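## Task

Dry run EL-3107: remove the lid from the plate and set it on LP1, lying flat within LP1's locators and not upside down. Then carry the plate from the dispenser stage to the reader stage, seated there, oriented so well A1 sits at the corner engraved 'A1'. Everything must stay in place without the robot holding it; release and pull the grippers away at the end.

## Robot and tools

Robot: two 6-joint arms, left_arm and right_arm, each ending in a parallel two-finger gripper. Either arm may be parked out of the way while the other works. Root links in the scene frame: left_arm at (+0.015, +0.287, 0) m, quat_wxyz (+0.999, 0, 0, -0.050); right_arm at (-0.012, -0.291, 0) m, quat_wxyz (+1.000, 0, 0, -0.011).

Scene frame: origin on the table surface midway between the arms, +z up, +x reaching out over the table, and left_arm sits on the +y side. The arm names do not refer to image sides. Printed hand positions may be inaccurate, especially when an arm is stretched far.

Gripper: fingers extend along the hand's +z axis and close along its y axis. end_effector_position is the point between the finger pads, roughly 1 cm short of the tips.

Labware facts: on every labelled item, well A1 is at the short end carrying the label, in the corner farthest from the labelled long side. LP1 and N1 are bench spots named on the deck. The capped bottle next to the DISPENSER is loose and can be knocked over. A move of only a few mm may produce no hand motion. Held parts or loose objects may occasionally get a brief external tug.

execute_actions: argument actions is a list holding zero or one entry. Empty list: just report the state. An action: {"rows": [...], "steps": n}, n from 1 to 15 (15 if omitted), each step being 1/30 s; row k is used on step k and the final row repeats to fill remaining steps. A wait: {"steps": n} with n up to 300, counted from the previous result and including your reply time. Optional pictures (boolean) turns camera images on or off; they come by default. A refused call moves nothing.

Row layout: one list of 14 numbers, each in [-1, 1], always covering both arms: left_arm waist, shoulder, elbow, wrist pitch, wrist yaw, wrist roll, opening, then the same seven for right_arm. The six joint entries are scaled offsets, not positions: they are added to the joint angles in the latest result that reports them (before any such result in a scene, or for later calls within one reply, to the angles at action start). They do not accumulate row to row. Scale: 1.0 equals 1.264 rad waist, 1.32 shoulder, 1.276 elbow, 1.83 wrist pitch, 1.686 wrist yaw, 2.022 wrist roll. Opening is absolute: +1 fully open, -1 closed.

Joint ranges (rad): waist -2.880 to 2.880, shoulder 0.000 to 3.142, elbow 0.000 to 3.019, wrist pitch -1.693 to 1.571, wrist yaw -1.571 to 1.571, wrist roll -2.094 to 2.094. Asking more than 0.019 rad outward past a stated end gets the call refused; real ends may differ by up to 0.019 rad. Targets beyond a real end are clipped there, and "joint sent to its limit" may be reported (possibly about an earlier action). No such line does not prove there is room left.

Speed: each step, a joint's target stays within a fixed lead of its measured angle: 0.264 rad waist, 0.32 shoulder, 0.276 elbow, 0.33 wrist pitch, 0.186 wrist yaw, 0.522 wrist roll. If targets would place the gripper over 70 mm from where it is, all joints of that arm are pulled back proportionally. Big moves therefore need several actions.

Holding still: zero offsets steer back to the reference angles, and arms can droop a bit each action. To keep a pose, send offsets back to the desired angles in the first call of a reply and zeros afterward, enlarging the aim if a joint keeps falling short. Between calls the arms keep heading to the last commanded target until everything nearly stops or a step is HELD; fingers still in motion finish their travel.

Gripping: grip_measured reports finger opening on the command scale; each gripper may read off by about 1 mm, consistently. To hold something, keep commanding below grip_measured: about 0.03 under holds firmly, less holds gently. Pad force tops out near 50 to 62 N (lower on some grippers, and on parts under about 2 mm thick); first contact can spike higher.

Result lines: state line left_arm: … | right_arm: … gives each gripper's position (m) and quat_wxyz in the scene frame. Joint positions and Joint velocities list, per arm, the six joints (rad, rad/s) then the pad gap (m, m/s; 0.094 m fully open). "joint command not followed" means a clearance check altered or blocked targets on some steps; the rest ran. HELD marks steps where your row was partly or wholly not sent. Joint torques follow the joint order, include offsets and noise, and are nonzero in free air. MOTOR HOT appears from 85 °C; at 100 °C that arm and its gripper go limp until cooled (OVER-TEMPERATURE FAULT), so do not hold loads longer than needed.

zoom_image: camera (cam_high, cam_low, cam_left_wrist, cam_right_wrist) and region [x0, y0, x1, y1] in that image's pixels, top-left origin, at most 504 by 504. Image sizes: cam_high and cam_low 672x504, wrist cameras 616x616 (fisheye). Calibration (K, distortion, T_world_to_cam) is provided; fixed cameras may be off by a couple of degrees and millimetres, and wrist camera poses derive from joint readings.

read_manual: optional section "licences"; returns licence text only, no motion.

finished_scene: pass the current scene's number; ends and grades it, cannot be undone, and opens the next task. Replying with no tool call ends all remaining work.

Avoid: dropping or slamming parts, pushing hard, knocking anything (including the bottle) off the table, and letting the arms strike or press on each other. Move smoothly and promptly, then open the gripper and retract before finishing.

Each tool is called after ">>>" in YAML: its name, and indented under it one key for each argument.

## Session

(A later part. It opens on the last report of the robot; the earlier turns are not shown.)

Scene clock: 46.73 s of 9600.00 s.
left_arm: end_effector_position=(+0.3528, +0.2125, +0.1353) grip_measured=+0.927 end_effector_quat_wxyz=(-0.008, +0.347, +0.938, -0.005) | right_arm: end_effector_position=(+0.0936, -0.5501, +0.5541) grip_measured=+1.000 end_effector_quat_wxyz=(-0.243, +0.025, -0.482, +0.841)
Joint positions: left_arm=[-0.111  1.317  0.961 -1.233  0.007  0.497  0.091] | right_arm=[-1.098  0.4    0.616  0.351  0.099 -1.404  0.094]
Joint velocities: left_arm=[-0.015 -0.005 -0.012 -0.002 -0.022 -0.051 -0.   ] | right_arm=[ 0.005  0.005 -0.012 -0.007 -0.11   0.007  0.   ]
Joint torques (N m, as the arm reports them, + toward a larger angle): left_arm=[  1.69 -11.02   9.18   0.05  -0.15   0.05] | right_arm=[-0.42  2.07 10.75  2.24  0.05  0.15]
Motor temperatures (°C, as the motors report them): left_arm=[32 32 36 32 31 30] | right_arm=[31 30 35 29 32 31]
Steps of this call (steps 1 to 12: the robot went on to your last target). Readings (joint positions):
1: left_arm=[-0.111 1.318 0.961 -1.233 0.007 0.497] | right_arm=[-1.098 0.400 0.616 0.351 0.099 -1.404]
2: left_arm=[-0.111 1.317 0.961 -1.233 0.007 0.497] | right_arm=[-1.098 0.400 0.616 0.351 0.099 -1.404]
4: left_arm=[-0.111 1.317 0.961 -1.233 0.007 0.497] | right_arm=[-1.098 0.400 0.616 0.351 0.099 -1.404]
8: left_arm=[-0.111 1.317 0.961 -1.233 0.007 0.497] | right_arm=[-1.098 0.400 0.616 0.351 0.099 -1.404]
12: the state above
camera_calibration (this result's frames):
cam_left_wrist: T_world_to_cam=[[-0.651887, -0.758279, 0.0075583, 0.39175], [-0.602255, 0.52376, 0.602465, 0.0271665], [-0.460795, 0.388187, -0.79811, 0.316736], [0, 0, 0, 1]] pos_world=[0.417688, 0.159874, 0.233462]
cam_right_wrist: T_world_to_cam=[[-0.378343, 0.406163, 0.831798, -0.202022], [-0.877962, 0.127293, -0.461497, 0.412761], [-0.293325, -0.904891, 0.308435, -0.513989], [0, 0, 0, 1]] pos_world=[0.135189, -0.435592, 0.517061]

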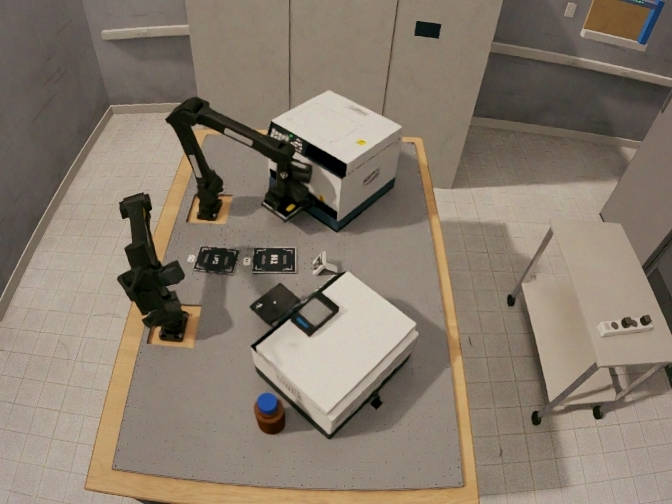

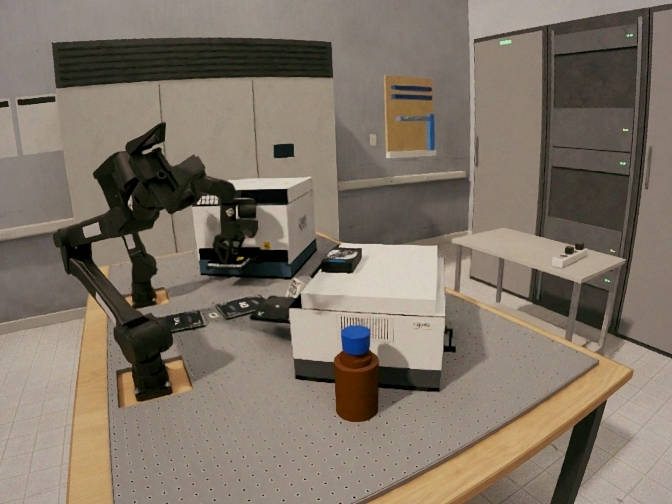

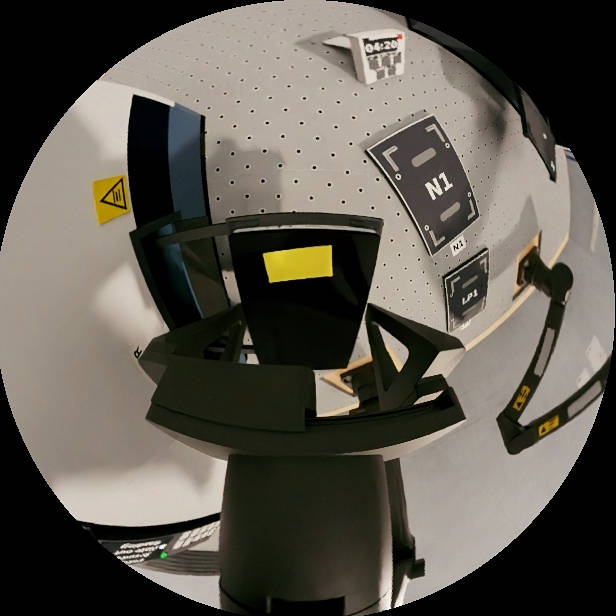

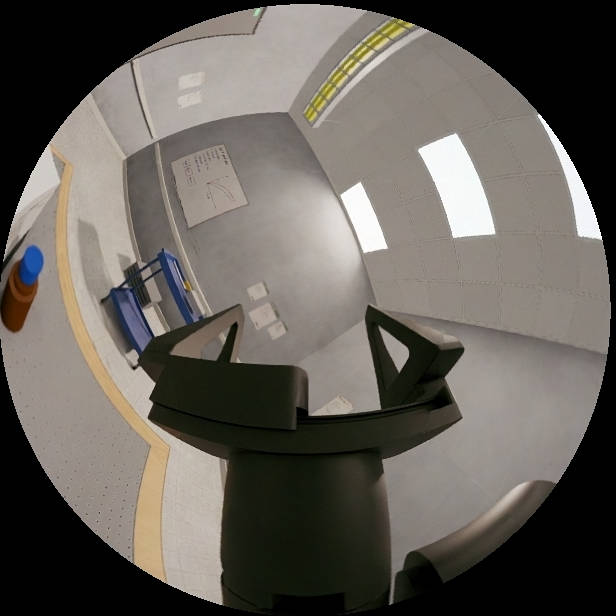

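>>> execute_actions:
  actions:
    - {"rows":[[0,-0.012,0,0,0,0,0.9,0,0,0,0,0,0,1],[0,-0.012,0,0,0,0,0.87,0,0,0,0,0,0,1],[0,-0.012,0,0,0,0,0.84,0,0,0,0,0,0,1],[0,-0.012,0,0,0,0,0.82,0,0,0,0,0,0,1],[0,-0.012,0,0,0,0,0.8,0,0,0,0,0,0,1],[0,-0.012,0,0,0,0,0.78,0,0,0,0,0,0,1],[0,-0.012,0,0,0,0,0.76,0,0,0,0,0,0,1]]}
  pictures: false

>>> execute_actions:
  actions:
    - {"rows":[[0,-0.01,0.02,0,0,0,0.76,0,0,0,0,0,0,1],[0,-0.015,0.03,-0.005,0,0,0.76,0,0,0,0,0,0,1],[0,-0.02,0.04,-0.01,0,0,0.76,0,0,0,0,0,0,1],[0,-0.025,0.05,-0.015,0,0,0.76,0,0,0,0,0,0,1],[0,-0.03,0.06,-0.025,0,0,0.76,0,0,0,0,0,0,1],[0,-0.033,0.07,-0.035,0,0,0.76,0,0,0,0,0,0,1],[0,-0.036,0.08,-0.045,0,0,0.76,0,0,0,0,0,0,1],[0,-0.04,0.09,-0.055,0,0,0.76,0,0,0,0,0,0,1],[0,-0.04,0.1,-0.065,0,0,0.76,0,0,0,0,0,0,1],[0,-0.04,0.11,-0.075,0,0,0.76,0,0,0,0,0,0,1]]}
  pictures: false

>>> execute_actions:
  actions:
    - {"steps":12}

>>> zoom_image:
  camera: "cam_low"
  region: [195,230,275,285]

Scene clock: 49.17 s of 9600.00 s.
left_arm: end_effector_position=(+0.3528, +0.2125, +0.1353) grip_measured=+0.787 end_effector_quat_wxyz=(-0.008, +0.347, +0.938, -0.005) | right_arm: end_effector_position=(+0.0936, -0.5501, +0.5541) grip_measured=+1.000 end_effector_quat_wxyz=(-0.243, +0.025, -0.482, +0.841)
Joint positions: left_arm=[-0.111  1.317  0.961 -1.233  0.007  0.497  0.084] | right_arm=[-1.098  0.4    0.616  0.351  0.099 -1.404  0.094]
Joint velocities: left_arm=[-0.015  0.005  0.012  0.012 -0.022  0.022  0.   ] | right_arm=[ 0.005 -0.015 -0.007  0.007  0.037 -0.007  0.   ]
Joint torques (N m, as the arm reports them, + toward a larger angle): left_arm=[  1.49 -11.04   9.24   0.34  -0.1    0.02] | right_arm=[-0.4   2.09 10.75  2.24  0.05  0.16]
Motor temperatures (°C, as the motors report them): left_arm=[32 31 36 32 31 30] | right_arm=[31 30 35 29 32 31]
Steps of this call (steps 1 to 15: the robot went on to your last target; steps 16 to 58: nothing new was sent; steps 59 to 73: all 15 steps of this action). Readings (joint positions):
59: left_arm=[-0.111 1.317 0.961 -1.233 0.007 0.497] | right_arm=[-1.098 0.400 0.616 0.351 0.099 -1.404]
60: left_arm=[-0.111 1.317 0.961 -1.233 0.007 0.497] | right_arm=[-1.098 0.400 0.616 0.351 0.099 -1.404]
62: left_arm=[-0.111 1.317 0.961 -1.233 0.007 0.497] | right_arm=[-1.098 0.400 0.616 0.351 0.099 -1.404]
66: left_arm=[-0.111 1.317 0.961 -1.233 0.007 0.497] | right_arm=[-1.098 0.400 0.616 0.351 0.099 -1.404]
73: the state above

Scene clock: 49.67 s of 9600.00 s.
left_arm: end_effector_position=(+0.3577, +0.2114, +0.1864) grip_measured=+0.787 end_effector_quat_wxyz=(+0.004, +0.347, +0.938, -0.003) | right_arm: end_effector_position=(+0.0936, -0.5501, +0.5541) grip_measured=+1.000 end_effector_quat_wxyz=(-0.243, +0.025, -0.482, +0.841)
Joint positions: left_arm=[-0.111  1.273  1.062 -1.352  0.007  0.497  0.084] | right_arm=[-1.098  0.4    0.616  0.351  0.099 -1.404  0.094]
Joint velocities: left_arm=[-0.005 -0.093  0.042 -0.032  0.037 -0.007 -0.   ] | right_arm=[ 0.005  0.005 -0.007 -0.012  0.081  0.022  0.   ]
Joint torques (N m, as the arm reports them, + toward a larger angle): left_arm=[ 1.47 -8.88 12.62 -0.47 -0.11  0.04] | right_arm=[-0.44  2.06 10.75  2.24  0.05  0.15]
Motor temperatures (°C, as the motors report them): left_arm=[32 31 36 32 31 30] | right_arm=[31 30 35 29 32 31]
Steps of this call (steps 1 to 15: all 15 steps of this action). Readings (joint positions):
1: left_arm=[-0.111 1.317 0.961 -1.233 0.007 0.497] | right_arm=[-1.098 0.400 0.616 0.351 0.099 -1.404]
2: left_arm=[-0.111 1.317 0.961 -1.233 0.007 0.497] | right_arm=[-1.098 0.400 0.616 0.351 0.099 -1.404]
4: left_arm=[-0.111 1.316 0.962 -1.236 0.007 0.497] | right_arm=[-1.098 0.400 0.616 0.351 0.099 -1.404]
8: left_arm=[-0.111 1.307 0.991 -1.285 0.007 0.497] | right_arm=[-1.098 0.400 0.616 0.351 0.099 -1.404]
15: the state above

Scene clock: 50.07 s of 9600.00 s.
left_arm: end_effector_position=(+0.3567, +0.2116, +0.1874) grip_measured=+0.787 end_effector_quat_wxyz=(+0.004, +0.347, +0.938, -0.003) | right_arm: end_effector_position=(+0.0936, -0.5501, +0.5541) grip_measured=+1.000 end_effector_quat_wxyz=(-0.243, +0.025, -0.482, +0.841)
Joint positions: left_arm=[-0.111  1.271  1.062 -1.356  0.007  0.497  0.084] | right_arm=[-1.098  0.4    0.616  0.351  0.099 -1.404  0.094]
Joint velocities: left_arm=[-0.005 -0.005 -0.007  0.012  0.037 -0.051  0.   ] | right_arm=[-0.005 -0.015  0.007 -0.012  0.007 -0.022  0.   ]
Joint torques (N m, as the arm reports them, + toward a larger angle): left_arm=[  1.35 -10.62  13.16  -0.29  -0.08  -0.03] | right_arm=[-0.38  2.07 10.75  2.24  0.05  0.15]
Motor temperatures (°C, as the motors report them): left_arm=[32 31 36 32 31 30] | right_arm=[31 30 35 29 32 31]
Steps of this call (steps 1 to 12: the robot went on to your last target). Readings (joint positions):
1: left_arm=[-0.111 1.271 1.062 -1.353 0.007 0.497] | right_arm=[-1.098 0.400 0.616 0.351 0.099 -1.404]
2: left_arm=[-0.111 1.271 1.062 -1.354 0.007 0.497] | right_arm=[-1.098 0.400 0.616 0.351 0.099 -1.404]
4: left_arm=[-0.111 1.271 1.062 -1.356 0.007 0.497] | right_arm=[-1.098 0.400 0.616 0.351 0.099 -1.404]
8: left_arm=[-0.111 1.271 1.062 -1.356 0.007 0.497] | right_arm=[-1.098 0.400 0.616 0.351 0.099 -1.404]
12: the state above
camera_calibration (this result's frames):
cam_left_wrist: T_world_to_cam=[[-0.651928, -0.75827, -0.00412262, 0.395464], [-0.616432, 0.5268, 0.585229, 0.00616276], [-0.441589, 0.384068, -0.810858, 0.356903], [0, 0, 0, 1]] pos_world=[0.419217, 0.159546, 0.287421]
cam_right_wrist: T_world_to_cam=[[-0.378343, 0.406163, 0.831798, -0.202022], [-0.877962, 0.127293, -0.461497, 0.412761], [-0.293325, -0.904891, 0.308435, -0.513989], [0, 0, 0, 1]] pos_world=[0.135189, -0.435592, 0.517061]

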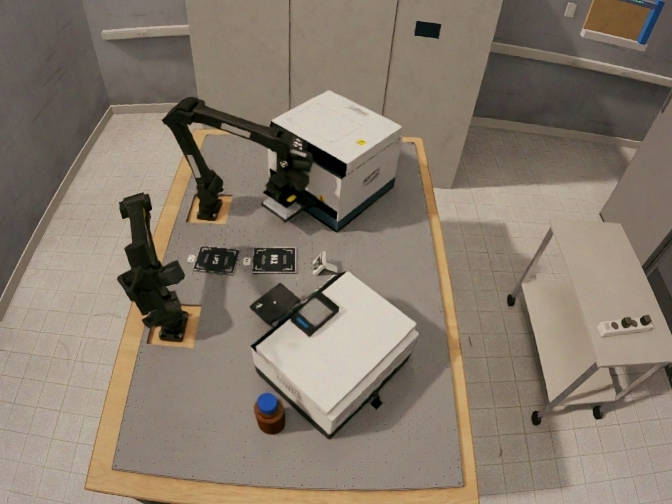

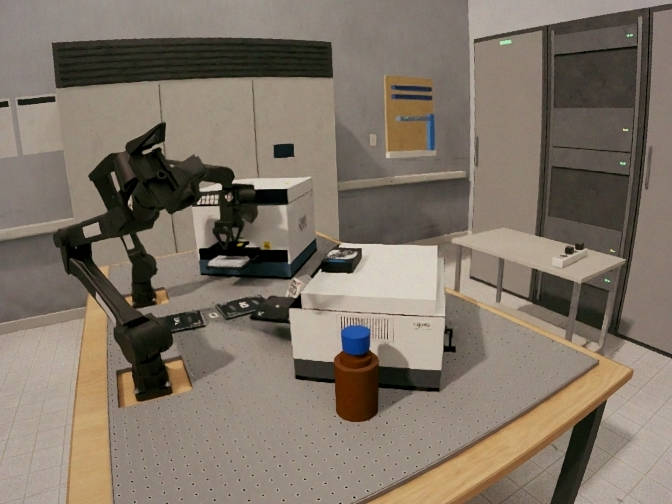

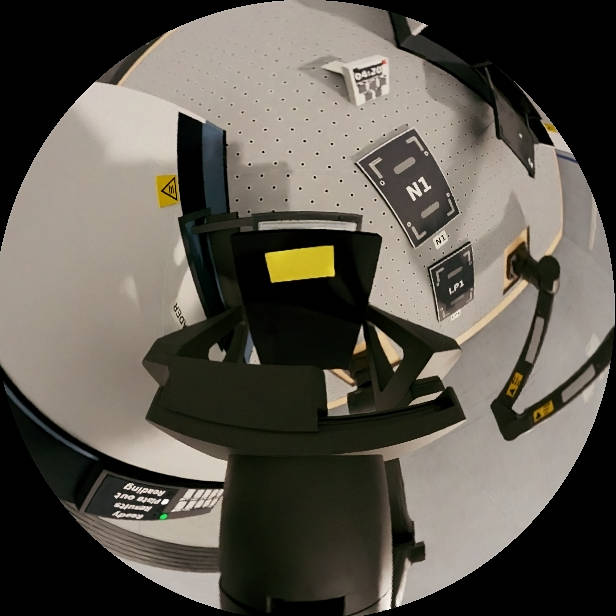

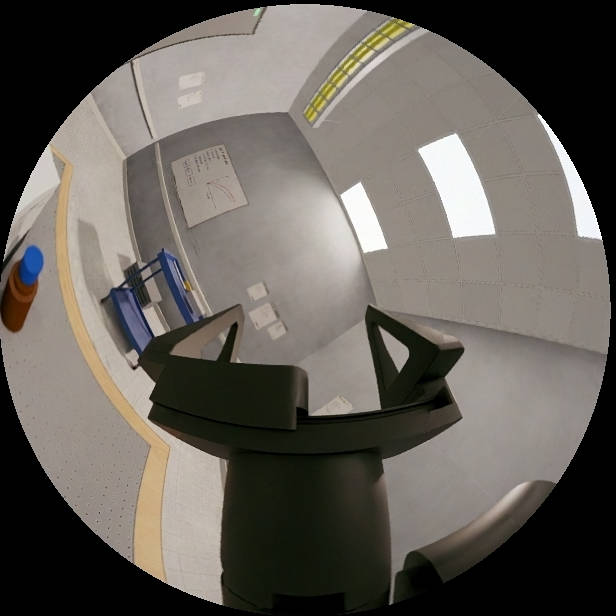

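Region (195, 230, 275, 285) of cam_low's 672x504 image, scaled by 6.300, with more detail than that image has; it fills the top 346 rows of this view, and the rest is white.

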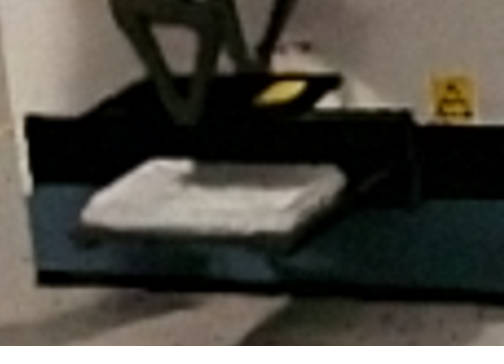

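>>> execute_actions:
  actions:
    - {"rows":[[-0.01,-0.01,0.03,0,0,0,0.755,0,0,0,0,0,0,1],[-0.025,-0.01,0.03,0,0,0,0.755,0,0,0,0,0,0,1],[-0.045,-0.01,0.03,0,0,0,0.755,0,0,0,0,0,0,1],[-0.07,-0.01,0.03,0,0,0,0.755,0,0,0,0,0,0,1],[-0.095,-0.01,0.03,0,0,-0.01,0.755,0,0,0,0,0,0,1],[-0.12,-0.01,0.03,0,0,-0.025,0.755,0,0,0,0,0,0,1],[-0.15,-0.01,0.03,0,0,-0.045,0.755,0,0,0,0,0,0,1],[-0.18,-0.01,0.03,0,0,-0.07,0.755,0,0,0,0,0,0,1],[-0.21,-0.01,0.03,0,0,-0.1,0.755,0,0,0,0,0,0,1],[-0.24,-0.01,0.03,0,0,-0.135,0.755,0,0,0,0,0,0,1],[-0.27,-0.01,0.03,0,0,-0.17,0.755,0,0,0,0,0,0,1],[-0.3,-0.01,0.03,0,0,-0.205,0.755,0,0,0,0,0,0,1],[-0.33,-0.01,0.03,0,0,-0.24,0.755,0,0,0,0,0,0,1],[-0.36,-0.01,0.03,0,0,-0.275,0.755,0,0,0,0,0,0,1],[-0.39,-0.01,0.03,0,0,-0.31,0.755,0,0,0,0,0,0,1]]}
  pictures: false

>>> execute_actions:
  actions:
    - {"steps":25}

>>> zoom_image:
  camera: "cam_high"
  region: [250,175,330,235]

Scene clock: 52.70 s of 9600.00 s.
left_arm: end_effector_position=(+0.2965, +0.0790, +0.1874) grip_measured=+0.787 end_effector_quat_wxyz=(+0.002, +0.375, +0.927, -0.004) | right_arm: end_effector_position=(+0.0936, -0.5501, +0.5541) grip_measured=+1.000 end_effector_quat_wxyz=(-0.243, +0.025, -0.482, +0.841)
Joint positions: left_arm=[-0.531  1.271  1.062 -1.356  0.007  0.138  0.084] | right_arm=[-1.098  0.4    0.616  0.351  0.099 -1.404  0.094]
Joint velocities: left_arm=[-1.158 -0.005  0.002 -0.012 -0.007 -1.678 -0.   ] | right_arm=[-0.024 -0.015  0.007  0.007  0.037  0.051  0.   ]
Joint torques (N m, as the arm reports them, + toward a larger angle): left_arm=[ 1.43 -9.45 12.85  0.44 -0.09  0.  ] | right_arm=[-0.39  2.08 10.75  2.24  0.05  0.15]
Motor temperatures (°C, as the motors report them): left_arm=[32 31 36 32 31 30] | right_arm=[31 30 35 29 32 31]
Steps of this call (steps 1 to 15: the robot went on to your last target; steps 16 to 64: nothing new was sent; steps 65 to 79: all 15 steps of this action). Readings (joint positions):
65: left_arm=[-0.111 1.271 1.062 -1.356 0.007 0.497] | right_arm=[-1.098 0.400 0.616 0.351 0.099 -1.404]
66: left_arm=[-0.112 1.271 1.062 -1.356 0.007 0.497] | right_arm=[-1.098 0.400 0.616 0.351 0.099 -1.404]
68: left_arm=[-0.125 1.271 1.062 -1.356 0.007 0.497] | right_arm=[-1.098 0.400 0.616 0.351 0.099 -1.404]
72: left_arm=[-0.233 1.271 1.062 -1.356 0.006 0.457] | right_arm=[-1.098 0.400 0.616 0.351 0.099 -1.404]
79: the state above

Scene clock: 53.53 s of 9600.00 s.
left_arm: end_effector_position=(+0.2768, +0.0547, +0.1874) grip_measured=+0.787 end_effector_quat_wxyz=(+0.001, +0.295, +0.955, -0.005) | right_arm: end_effector_position=(+0.0936, -0.5501, +0.5541) grip_measured=+1.000 end_effector_quat_wxyz=(-0.243, +0.025, -0.482, +0.841)
Joint positions: left_arm=[-0.619  1.271  1.062 -1.356  0.009 -0.119  0.084] | right_arm=[-1.098  0.4    0.616  0.351  0.099 -1.404  0.094]
Joint velocities: left_arm=[-0.005  0.005  0.002  0.002 -0.022 -0.037  0.001] | right_arm=[ 0.005 -0.024 -0.007 -0.012 -0.037 -0.051  0.   ]
Joint torques (N m, as the arm reports them, + toward a larger angle): left_arm=[ 2.64 -9.95 12.86  0.1  -0.23 -0.07] | right_arm=[-0.4   2.08 10.74  2.24  0.05  0.16]
Motor temperatures (°C, as the motors report them): left_arm=[32 31 36 32 31 30] | right_arm=[31 30 35 29 32 31]
Steps of this call (steps 1 to 25: the robot went on to your last target). Readings (joint positions):
1: left_arm=[-0.566 1.271 1.062 -1.356 0.007 0.086] | right_arm=[-1.098 0.400 0.616 0.351 0.099 -1.404]
2: left_arm=[-0.594 1.271 1.062 -1.356 0.009 0.045] | right_arm=[-1.098 0.400 0.616 0.351 0.099 -1.404]
4: left_arm=[-0.621 1.271 1.062 -1.356 0.010 -0.013] | right_arm=[-1.098 0.400 0.616 0.351 0.099 -1.404]
8: left_arm=[-0.619 1.271 1.062 -1.356 0.009 -0.077] | right_arm=[-1.098 0.400 0.616 0.351 0.099 -1.404]
25: the state above
camera_calibration (this result's frames):
cam_left_wrist: T_world_to_cam=[[-0.565528, -0.824726, 0.00234561, 0.202902], [-0.666085, 0.458419, 0.588373, 0.0565352], [-0.486322, 0.331179, -0.808586, 0.396787], [0, 0, 0, 1]] pos_world=[0.34537, 0.010014, 0.287097]
cam_right_wrist: T_world_to_cam=[[-0.378343, 0.406163, 0.831798, -0.202022], [-0.877962, 0.127293, -0.461497, 0.412761], [-0.293325, -0.904891, 0.308435, -0.513989], [0, 0, 0, 1]] pos_world=[0.135189, -0.435592, 0.517061]

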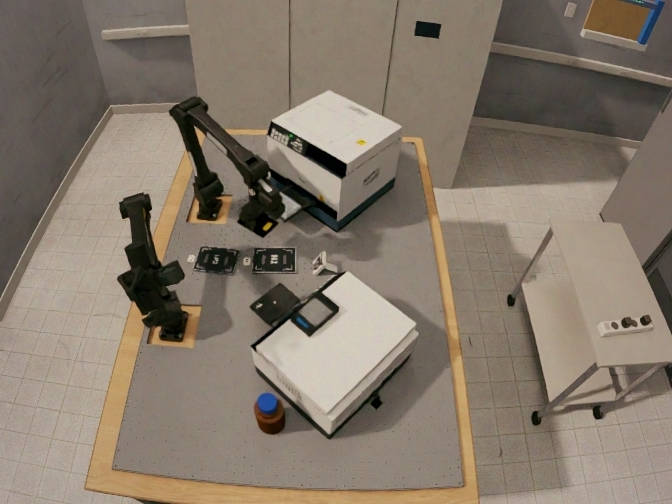

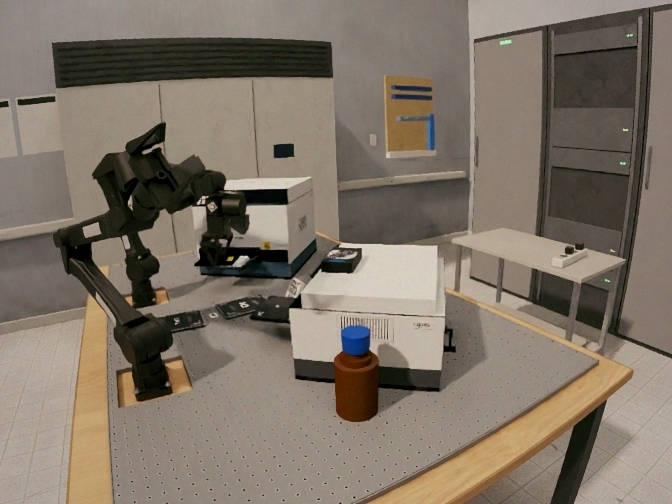

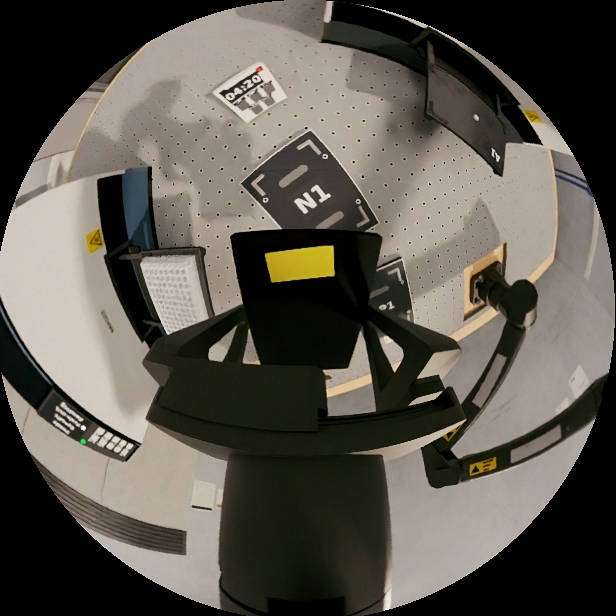

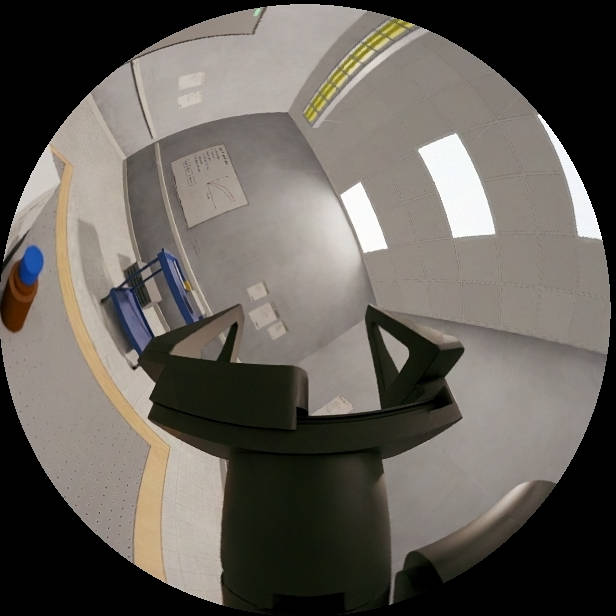

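Region (250, 175, 330, 235) of cam_high's 672x504 image, scaled by 6.300, with more detail than that image has; it fills the top 378 rows of this view, and the rest is white.

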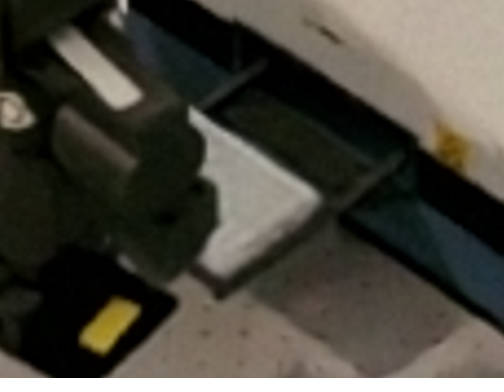

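>>> execute_actions:
  actions:
    - {"rows":[[-0.01,0,0,0,0,-0.02,0.755,0,0,0,0,0,0,1],[-0.03,0,-0.01,0.01,0,-0.05,0.755,0,0,0,0,0,0,1],[-0.055,0.005,-0.02,0.02,0,-0.085,0.755,0,0,0,0,0,0,1],[-0.085,0.01,-0.032,0.03,0,-0.12,0.755,0,0,0,0,0,0,1],[-0.115,0.015,-0.045,0.042,0,-0.16,0.755,0,0,0,0,0,0,1],[-0.145,0.02,-0.058,0.054,0,-0.2,0.755,0,0,0,0,0,0,1],[-0.175,0.025,-0.07,0.066,0,-0.24,0.755,0,0,0,0,0,0,1],[-0.205,0.03,-0.083,0.078,0,-0.28,0.755,0,0,0,0,0,0,1],[-0.235,0.035,-0.096,0.09,0,-0.32,0.755,0,0,0,0,0,0,1],[-0.26,0.04,-0.11,0.102,0,-0.36,0.755,0,0,0,0,0,0,1],[-0.285,0.045,-0.122,0.114,0,-0.395,0.755,0,0,0,0,0,0,1],[-0.305,0.05,-0.134,0.125,0,-0.425,0.755,0,0,0,0,0,0,1],[-0.32,0.055,-0.143,0.134,0,-0.45,0.755,0,0,0,0,0,0,1],[-0.33,0.055,-0.15,0.14,0,-0.465,0.755,0,0,0,0,0,0,1],[-0.335,0.055,-0.15,0.14,0,-0.47,0.755,0,0,0,0,0,0,1]]}
  pictures: false

>>> execute_actions:
  actions:
    - {"steps":25}

>>> zoom_image:
  camera: "cam_high"
  region: [250,175,330,235]

Scene clock: 55.77 s of 9600.00 s.
left_arm: end_effector_position=(+0.1572, -0.0221, +0.1043) grip_measured=+0.787 end_effector_quat_wxyz=(-0.006, +0.139, +0.990, -0.000) | right_arm: end_effector_position=(+0.0936, -0.5501, +0.5541) grip_measured=+1.000 end_effector_quat_wxyz=(-0.243, +0.025, -0.482, +0.841)
Joint positions: left_arm=[-1.032  1.328  0.883 -1.132  0.011 -0.854  0.084] | right_arm=[-1.098  0.4    0.616  0.351  0.099 -1.404  0.094]
Joint velocities: left_arm=[-0.532  0.22  -0.344  0.286 -0.051 -1.37   0.   ] | right_arm=[-0.005 -0.015  0.002 -0.007  0.007 -0.022  0.   ]
Joint torques (N m, as the arm reports them, + toward a larger angle): left_arm=[ 3.4  -9.26  9.26  0.73 -0.32 -0.02] | right_arm=[-0.42  2.08 10.75  2.24  0.05  0.15]
Motor temperatures (°C, as the motors report them): left_arm=[32 31 36 32 31 30] | right_arm=[31 30 35 29 32 31]
Steps of this call (steps 1 to 15: the robot went on to your last target; steps 16 to 52: nothing new was sent; steps 53 to 67: all 15 steps of this action). Readings (joint positions):
53: left_arm=[-0.619 1.271 1.062 -1.356 0.009 -0.124] | right_arm=[-1.098 0.400 0.616 0.351 0.099 -1.404]
54: left_arm=[-0.620 1.271 1.061 -1.355 0.009 -0.138] | right_arm=[-1.098 0.400 0.616 0.351 0.099 -1.404]
56: left_arm=[-0.638 1.271 1.052 -1.341 0.008 -0.197] | right_arm=[-1.098 0.400 0.616 0.351 0.099 -1.404]
60: left_arm=[-0.769 1.274 0.996 -1.268 0.007 -0.408] | right_arm=[-1.098 0.400 0.616 0.351 0.099 -1.404]
67: the state above

Scene clock: 56.60 s of 9600.00 s.
left_arm: end_effector_position=(+0.1500, -0.0210, +0.0941) grip_measured=+0.787 end_effector_quat_wxyz=(-0.009, +0.045, +0.999, +0.006) | right_arm: end_effector_position=(+0.0936, -0.5501, +0.5541) grip_measured=+1.000 end_effector_quat_wxyz=(-0.243, +0.025, -0.482, +0.841)
Joint positions: left_arm=[-1.05   1.34   0.864 -1.115  0.01  -1.06   0.084] | right_arm=[-1.098  0.4    0.616  0.351  0.099 -1.404  0.094]
Joint velocities: left_arm=[-0.005 -0.024 -0.012  0.002 -0.007  0.007  0.   ] | right_arm=[-0.005 -0.005 -0.002 -0.002 -0.007  0.007  0.   ]
Joint torques (N m, as the arm reports them, + toward a larger angle): left_arm=[ 1.52 -8.97  8.96  0.8  -0.37 -0.08] | right_arm=[-0.41  2.08 10.75  2.24  0.05  0.15]
Motor temperatures (°C, as the motors report them): left_arm=[32 31 36 32 31 30] | right_arm=[31 30 35 29 32 31]
Steps of this call (steps 1 to 25: the robot went on to your last target). Readings (joint positions):
1: left_arm=[-1.045 1.334 0.874 -1.126 0.011 -0.895] | right_arm=[-1.098 0.400 0.616 0.351 0.099 -1.404]
2: left_arm=[-1.050 1.338 0.868 -1.122 0.011 -0.928] | right_arm=[-1.098 0.400 0.616 0.351 0.099 -1.404]
4: left_arm=[-1.050 1.340 0.864 -1.120 0.010 -0.976] | right_arm=[-1.098 0.400 0.616 0.351 0.099 -1.404]
8: left_arm=[-1.050 1.340 0.864 -1.116 0.010 -1.026] | right_arm=[-1.098 0.400 0.616 0.351 0.099 -1.404]
25: the state above
camera_calibration (this result's frames):
cam_left_wrist: T_world_to_cam=[[-0.092171, -0.995556, -0.0192946, -0.00360383], [-0.792147, 0.0615706, 0.607217, 0.0703998], [-0.60333, 0.0712519, -0.794302, 0.295452], [0, 0, 0, 1]] pos_world=[0.23369, -0.0289739, 0.191861]
cam_right_wrist: T_world_to_cam=[[-0.378343, 0.406163, 0.831798, -0.202022], [-0.877962, 0.127293, -0.461497, 0.412761], [-0.293325, -0.904891, 0.308435, -0.513989], [0, 0, 0, 1]] pos_world=[0.135189, -0.435592, 0.517061]

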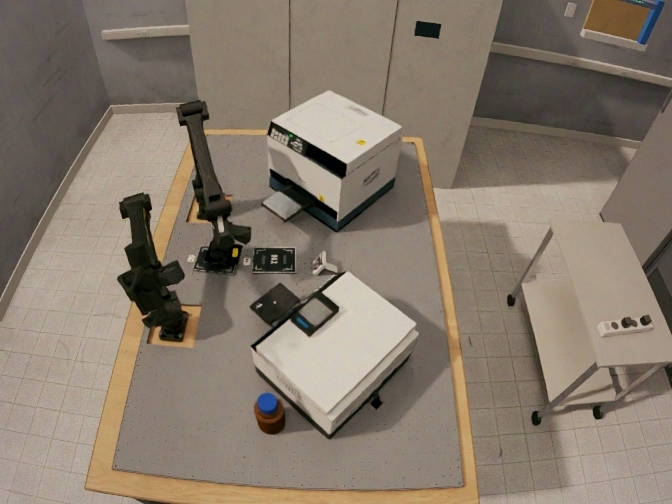

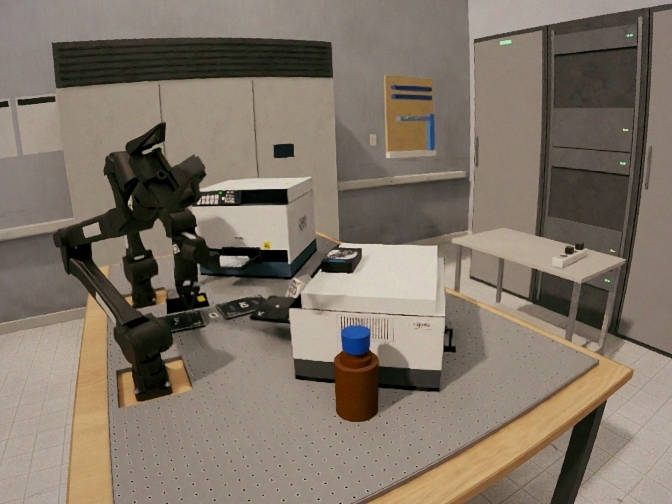

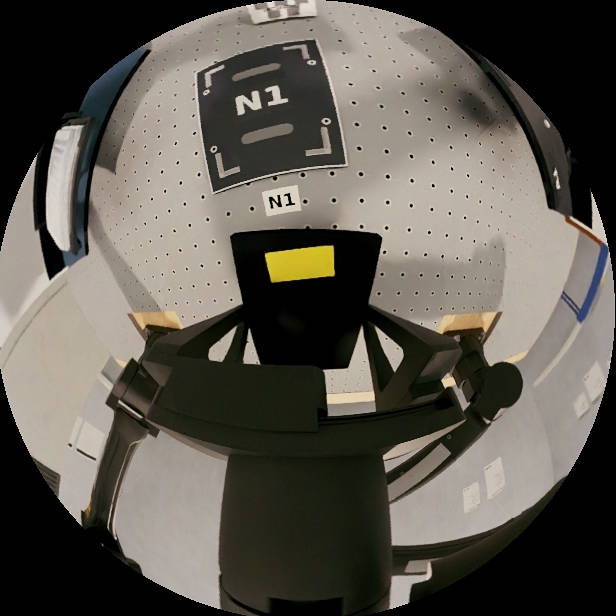

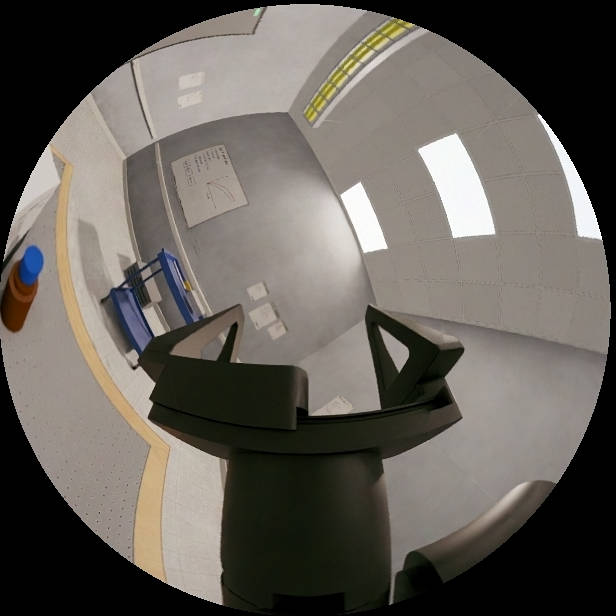

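Region (250, 175, 330, 235) of cam_high's 672x504 image, scaled by 6.300, with more detail than that image has; it fills the top 378 rows of this view, and the rest is white.

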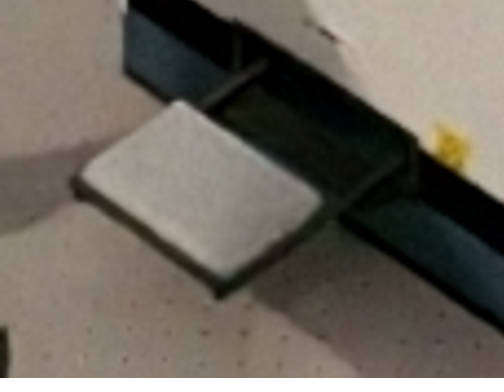

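>>> execute_actions:
  actions:
    - {"rows":[[-0.01,0,0,0,0,-0.008,0.755,0,0,0,0,0,0,1],[-0.02,0,-0.004,0,0,-0.016,0.755,0,0,0,0,0,0,1],[-0.032,0,-0.008,0,0,-0.024,0.755,0,0,0,0,0,0,1],[-0.044,0,-0.012,0,0,-0.032,0.755,0,0,0,0,0,0,1],[-0.056,0,-0.016,0,0,-0.04,0.755,0,0,0,0,0,0,1],[-0.066,0,-0.016,0,0,-0.048,0.755,0,0,0,0,0,0,1],[-0.074,0,-0.016,0,0,-0.05,0.755,0,0,0,0,0,0,1]]}
  pictures: false

>>> execute_actions:
  actions:
    - {"steps":12}

>>> zoom_image:
  camera: "cam_left_wrist"
  region: [200,170,420,390]

Scene clock: 58.37 s of 9600.00 s.
left_arm: end_effector_position=(+0.1191, -0.0246, +0.0881) grip_measured=+0.787 end_effector_quat_wxyz=(-0.012, +0.048, +0.999, +0.016) | right_arm: end_effector_position=(+0.0936, -0.5501, +0.5541) grip_measured=+1.000 end_effector_quat_wxyz=(-0.243, +0.025, -0.482, +0.841)
Joint positions: left_arm=[-1.141  1.34   0.846 -1.115  0.01  -1.144  0.084] | right_arm=[-1.098  0.4    0.616  0.351  0.099 -1.404  0.094]
Joint velocities: left_arm=[ 0.005 -0.005 -0.012  0.002  0.007  0.007  0.001] | right_arm=[-0.015 -0.005  0.002  0.002 -0.037  0.007  0.   ]
Joint torques (N m, as the arm reports them, + toward a larger angle): left_arm=[ 0.79 -8.68  8.2   0.36 -0.27 -0.07] | right_arm=[-0.39  2.06 10.75  2.24  0.05  0.15]
Motor temperatures (°C, as the motors report them): left_arm=[32 31 36 32 31 30] | right_arm=[31 30 36 29 32 31]
Steps of this call (steps 1 to 15: the robot went on to your last target; steps 16 to 38: nothing new was sent; steps 39 to 53: all 15 steps of this action). Readings (joint positions):
39: left_arm=[-1.050 1.340 0.864 -1.115 0.010 -1.061] | right_arm=[-1.098 0.400 0.616 0.351 0.099 -1.404]
40: left_arm=[-1.051 1.340 0.864 -1.115 0.010 -1.065] | right_arm=[-1.098 0.400 0.616 0.351 0.099 -1.404]
42: left_arm=[-1.059 1.340 0.863 -1.115 0.010 -1.079] | right_arm=[-1.098 0.400 0.616 0.351 0.099 -1.404]
46: left_arm=[-1.111 1.340 0.850 -1.115 0.010 -1.118] | right_arm=[-1.098 0.400 0.616 0.351 0.099 -1.404]
53: the state above

Scene clock: 58.77 s of 9600.00 s.
left_arm: end_effector_position=(+0.1191, -0.0246, +0.0881) grip_measured=+0.787 end_effector_quat_wxyz=(-0.012, +0.045, +0.999, +0.016) | right_arm: end_effector_position=(+0.0936, -0.5501, +0.5541) grip_measured=+1.000 end_effector_quat_wxyz=(-0.243, +0.025, -0.482, +0.841)
Joint positions: left_arm=[-1.141  1.34   0.846 -1.115  0.01  -1.151  0.084] | right_arm=[-1.098  0.4    0.616  0.351  0.099 -1.404  0.094]
Joint velocities: left_arm=[ 0.005  0.024 -0.007  0.002  0.022  0.051  0.001] | right_arm=[-0.015 -0.005  0.007 -0.007 -0.051  0.037  0.   ]
Joint torques (N m, as the arm reports them, + toward a larger angle): left_arm=[ 1.55 -9.19  8.34  0.15 -0.22 -0.01] | right_arm=[-0.4   2.08 10.74  2.24  0.05  0.15]
Motor temperatures (°C, as the motors report them): left_arm=[32 31 36 32 31 30] | right_arm=[31 30 36 29 32 31]
Steps of this call (steps 1 to 12: the robot went on to your last target). Readings (joint positions):
1: left_arm=[-1.141 1.340 0.846 -1.115 0.010 -1.146] | right_arm=[-1.098 0.400 0.616 0.351 0.099 -1.404]
2: left_arm=[-1.141 1.340 0.846 -1.115 0.010 -1.147] | right_arm=[-1.098 0.400 0.616 0.351 0.099 -1.404]
4: left_arm=[-1.141 1.340 0.846 -1.115 0.010 -1.149] | right_arm=[-1.098 0.400 0.616 0.351 0.099 -1.404]
8: left_arm=[-1.141 1.340 0.846 -1.115 0.010 -1.151] | right_arm=[-1.098 0.400 0.616 0.351 0.099 -1.404]
12: the state above
camera_calibration (this result's frames):
cam_left_wrist: T_world_to_cam=[[-0.0912012, -0.995121, -0.0376412, -0.00863815], [-0.789387, 0.0491997, 0.611921, 0.0488157], [-0.607083, 0.0855214, -0.790023, 0.272707], [0, 0, 0, 1]] pos_world=[0.203303, -0.03432, 0.185248]
cam_right_wrist: T_world_to_cam=[[-0.378343, 0.406163, 0.831798, -0.202022], [-0.877962, 0.127293, -0.461497, 0.412761], [-0.293325, -0.904891, 0.308435, -0.513989], [0, 0, 0, 1]] pos_world=[0.135189, -0.435592, 0.517061]

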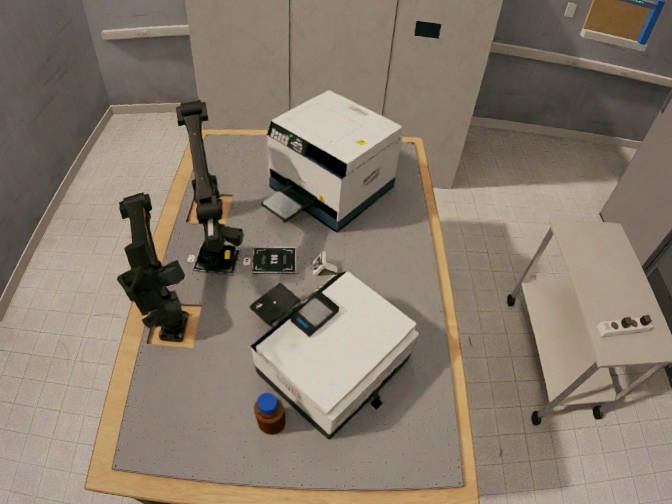

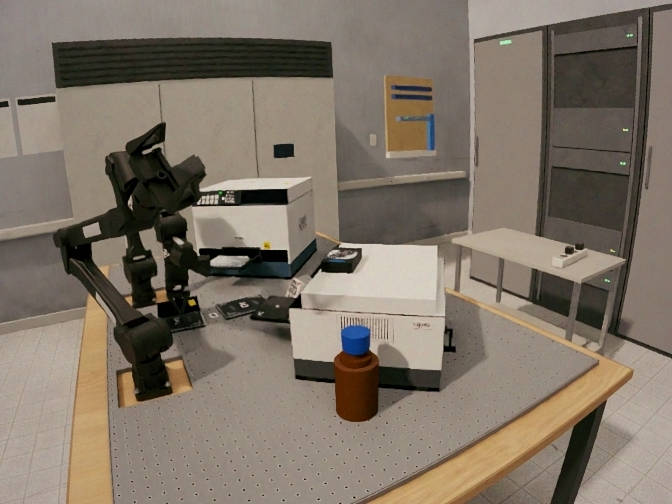

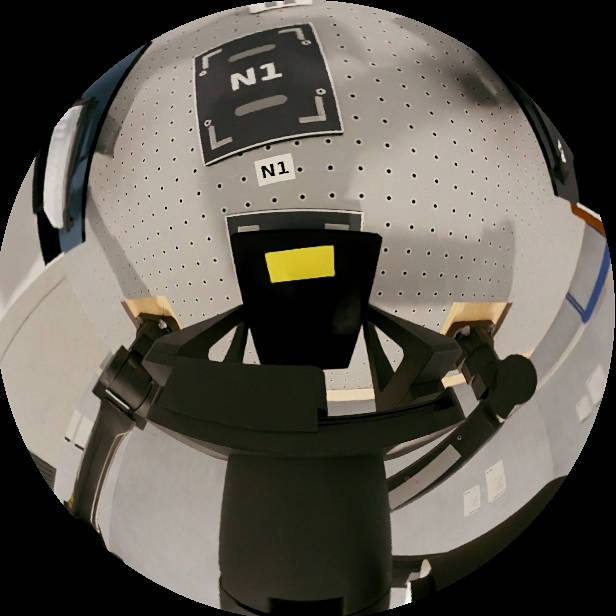

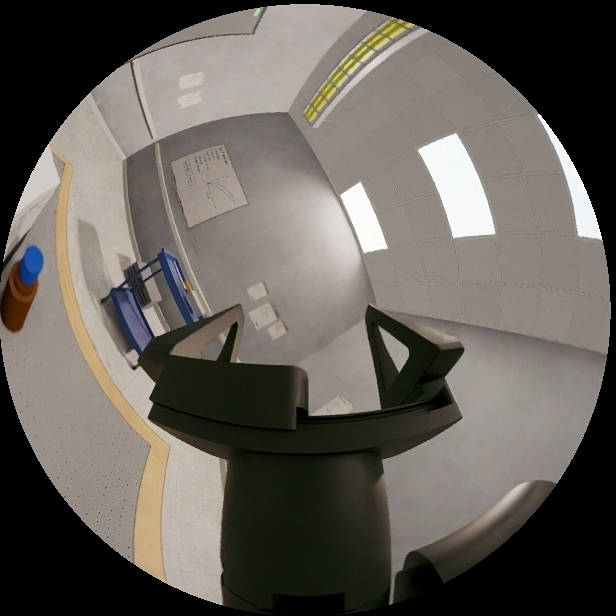

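Region (200, 170, 420, 390) of cam_left_wrist's 616x616 image, scaled by 2.291, with more detail than that image has.

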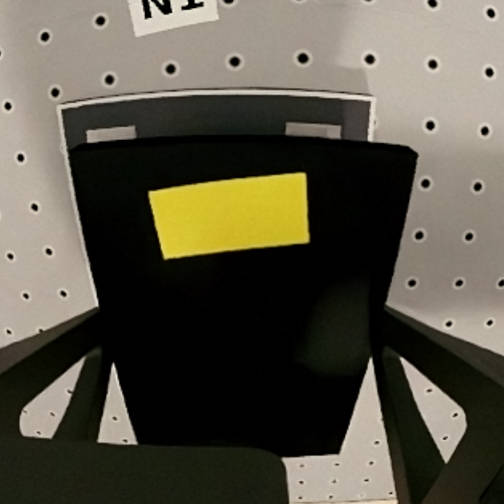

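>>> execute_actions:
  actions:
    - {"rows":[[0,-0.008,-0.01,0.009,0,-0.005,0.755,0,0,0,0,0,0,1],[0,-0.014,-0.02,0.018,0,-0.01,0.755,0,0,0,0,0,0,1],[0,-0.019,-0.03,0.027,0,-0.014,0.755,0,0,0,0,0,0,1],[0,-0.023,-0.04,0.036,0,-0.014,0.755,0,0,0,0,0,0,1],[0,-0.025,-0.05,0.045,0,-0.014,0.755,0,0,0,0,0,0,1],[0,-0.025,-0.06,0.054,0,-0.014,0.755,0,0,0,0,0,0,1],[0,-0.025,-0.068,0.063,0,-0.014,0.755,0,0,0,0,0,0,1]]}
  pictures: false

>>> execute_actions:
  actions:
    - {"steps":10}

>>> zoom_image:
  camera: "cam_left_wrist"
  region: [200,170,420,390]

Scene clock: 60.90 s of 9600.00 s.
left_arm: end_effector_position=(+0.1146, -0.0113, +0.0629) grip_measured=+0.787 end_effector_quat_wxyz=(-0.007, +0.036, +0.999, +0.004) | right_arm: end_effector_position=(+0.0936, -0.5501, +0.5541) grip_measured=+1.000 end_effector_quat_wxyz=(-0.243, +0.025, -0.482, +0.841)
Joint positions: left_arm=[-1.141  1.326  0.757 -1.016  0.01  -1.17   0.084] | right_arm=[-1.098  0.4    0.616  0.351  0.099 -1.404  0.094]
Joint velocities: left_arm=[-0.015 -0.005 -0.012  0.012  0.022  0.051 -0.   ] | right_arm=[-0.024 -0.005  0.002 -0.002 -0.022 -0.037  0.   ]
Joint torques (N m, as the arm reports them, + toward a larger angle): left_arm=[ 2.15 -9.93  8.46  0.72 -0.23 -0.09] | right_arm=[-0.42  2.07 10.74  2.24  0.05  0.16]
Motor temperatures (°C, as the motors report them): left_arm=[32 31 36 32 31 30] | right_arm=[31 30 36 29 32 31]
Steps of this call (steps 1 to 15: the robot went on to your last target; steps 16 to 49: nothing new was sent; steps 50 to 64: all 15 steps of this action). Readings (joint positions):
50: left_arm=[-1.141 1.340 0.845 -1.114 0.010 -1.152] | right_arm=[-1.098 0.400 0.616 0.351 0.099 -1.404]
51: left_arm=[-1.141 1.339 0.842 -1.111 0.010 -1.153] | right_arm=[-1.098 0.400 0.616 0.351 0.099 -1.404]
53: left_arm=[-1.141 1.336 0.826 -1.089 0.010 -1.159] | right_arm=[-1.098 0.400 0.616 0.351 0.099 -1.404]
57: left_arm=[-1.141 1.326 0.774 -1.034 0.010 -1.166] | right_arm=[-1.098 0.400 0.616 0.351 0.099 -1.404]
64: the state above

Scene clock: 61.23 s of 9600.00 s.
left_arm: end_effector_position=(+0.1146, -0.0115, +0.0629) grip_measured=+0.787 end_effector_quat_wxyz=(-0.007, +0.035, +0.999, +0.004) | right_arm: end_effector_position=(+0.0936, -0.5501, +0.5541) grip_measured=+1.000 end_effector_quat_wxyz=(-0.243, +0.025, -0.482, +0.841)
Joint positions: left_arm=[-1.141  1.326  0.757 -1.015  0.01  -1.17   0.084] | right_arm=[-1.098  0.4    0.616  0.351  0.099 -1.404  0.094]
Joint velocities: left_arm=[-0.005  0.005  0.002  0.002 -0.007  0.022 -0.002] | right_arm=[-0.005 -0.015 -0.007 -0.002 -0.022 -0.037  0.   ]
Joint torques (N m, as the arm reports them, + toward a larger angle): left_arm=[  1.43 -10.44   8.39   0.9   -0.25  -0.06] | right_arm=[-0.4   2.07 10.75  2.24  0.05  0.15]
Motor temperatures (°C, as the motors report them): left_arm=[32 31 36 32 31 30] | right_arm=[31 30 36 29 32 31]
Steps of this call (steps 1 to 10: the robot went on to your last target). Readings (joint positions):
1: left_arm=[-1.141 1.326 0.757 -1.015 0.010 -1.170] | right_arm=[-1.098 0.400 0.616 0.351 0.099 -1.404]
2: left_arm=[-1.141 1.326 0.757 -1.015 0.010 -1.170] | right_arm=[-1.098 0.400 0.616 0.351 0.099 -1.404]
4: left_arm=[-1.141 1.326 0.757 -1.015 0.010 -1.170] | right_arm=[-1.098 0.400 0.616 0.351 0.099 -1.404]
8: left_arm=[-1.141 1.326 0.757 -1.015 0.010 -1.170] | right_arm=[-1.098 0.400 0.616 0.351 0.099 -1.404]
10: the state above
camera_calibration (this result's frames):
cam_left_wrist: T_world_to_cam=[[-0.0719819, -0.997289, -0.0153, -0.000578307], [-0.795438, 0.0481446, 0.60412, 0.0612367], [-0.601745, 0.0556559, -0.796747, 0.248391], [0, 0, 0, 1]] pos_world=[0.198137, -0.0173494, 0.160902]
cam_right_wrist: T_world_to_cam=[[-0.378343, 0.406163, 0.831798, -0.202022], [-0.877962, 0.127293, -0.461497, 0.412761], [-0.293325, -0.904891, 0.308435, -0.513989], [0, 0, 0, 1]] pos_world=[0.135189, -0.435592, 0.517061]

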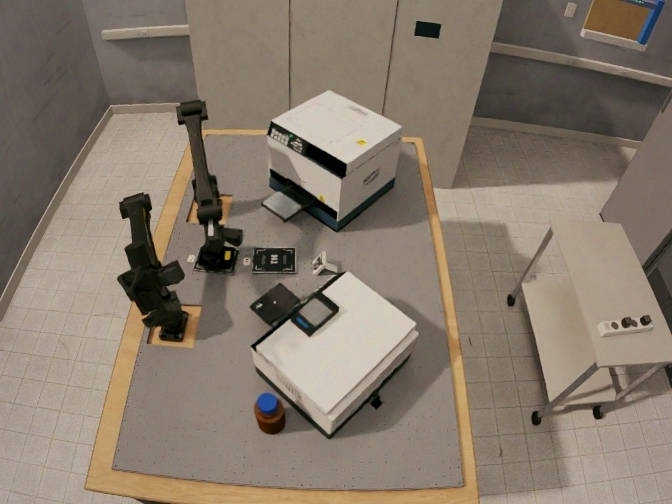

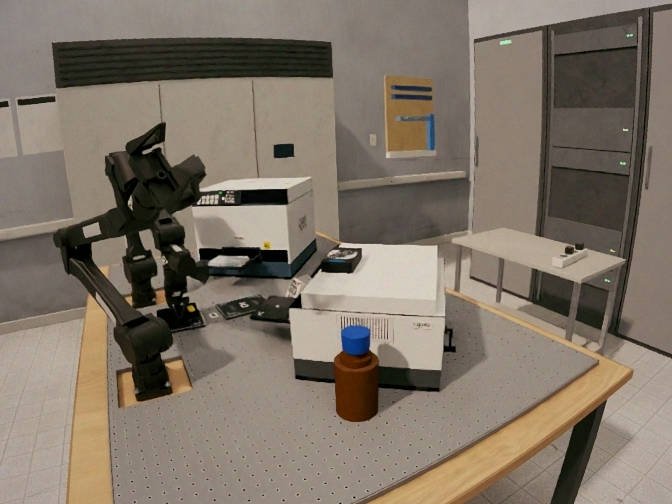

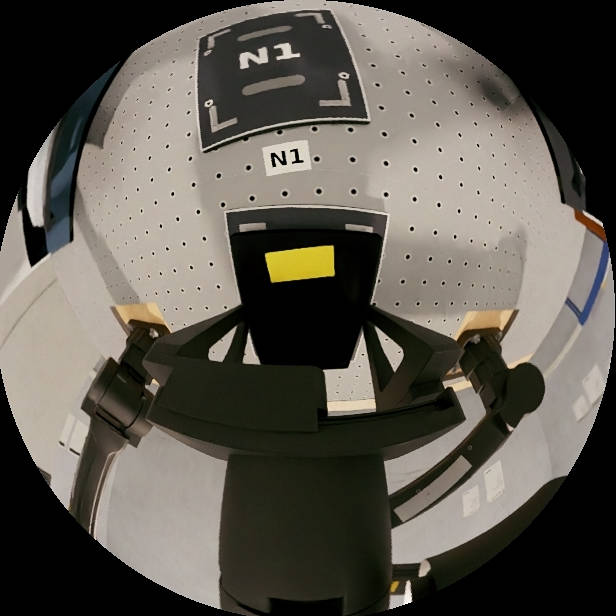

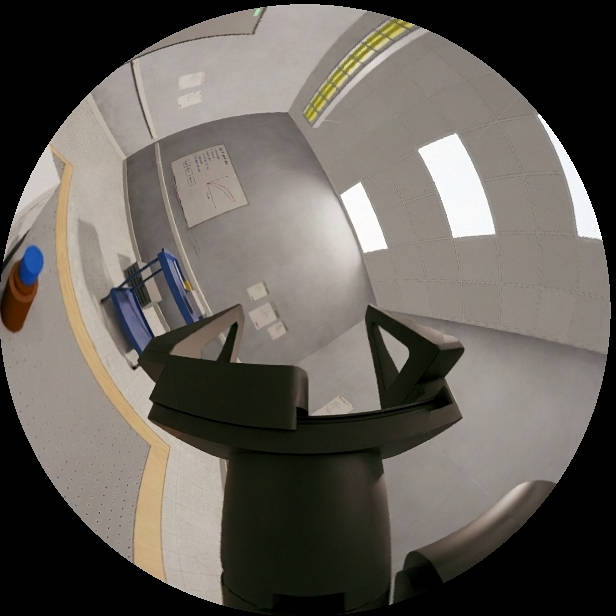

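Region (200, 170, 420, 390) of cam_left_wrist's 616x616 image, scaled by 2.291, with more detail than that image has.

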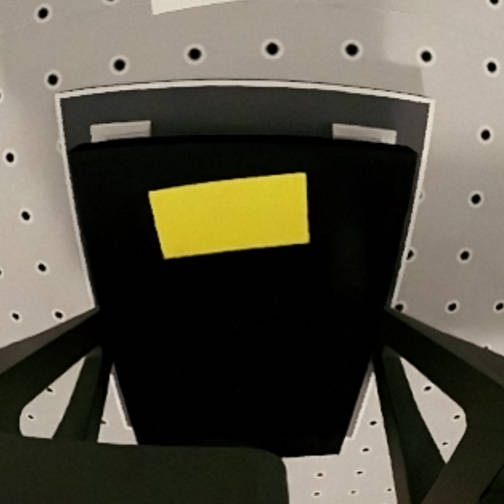

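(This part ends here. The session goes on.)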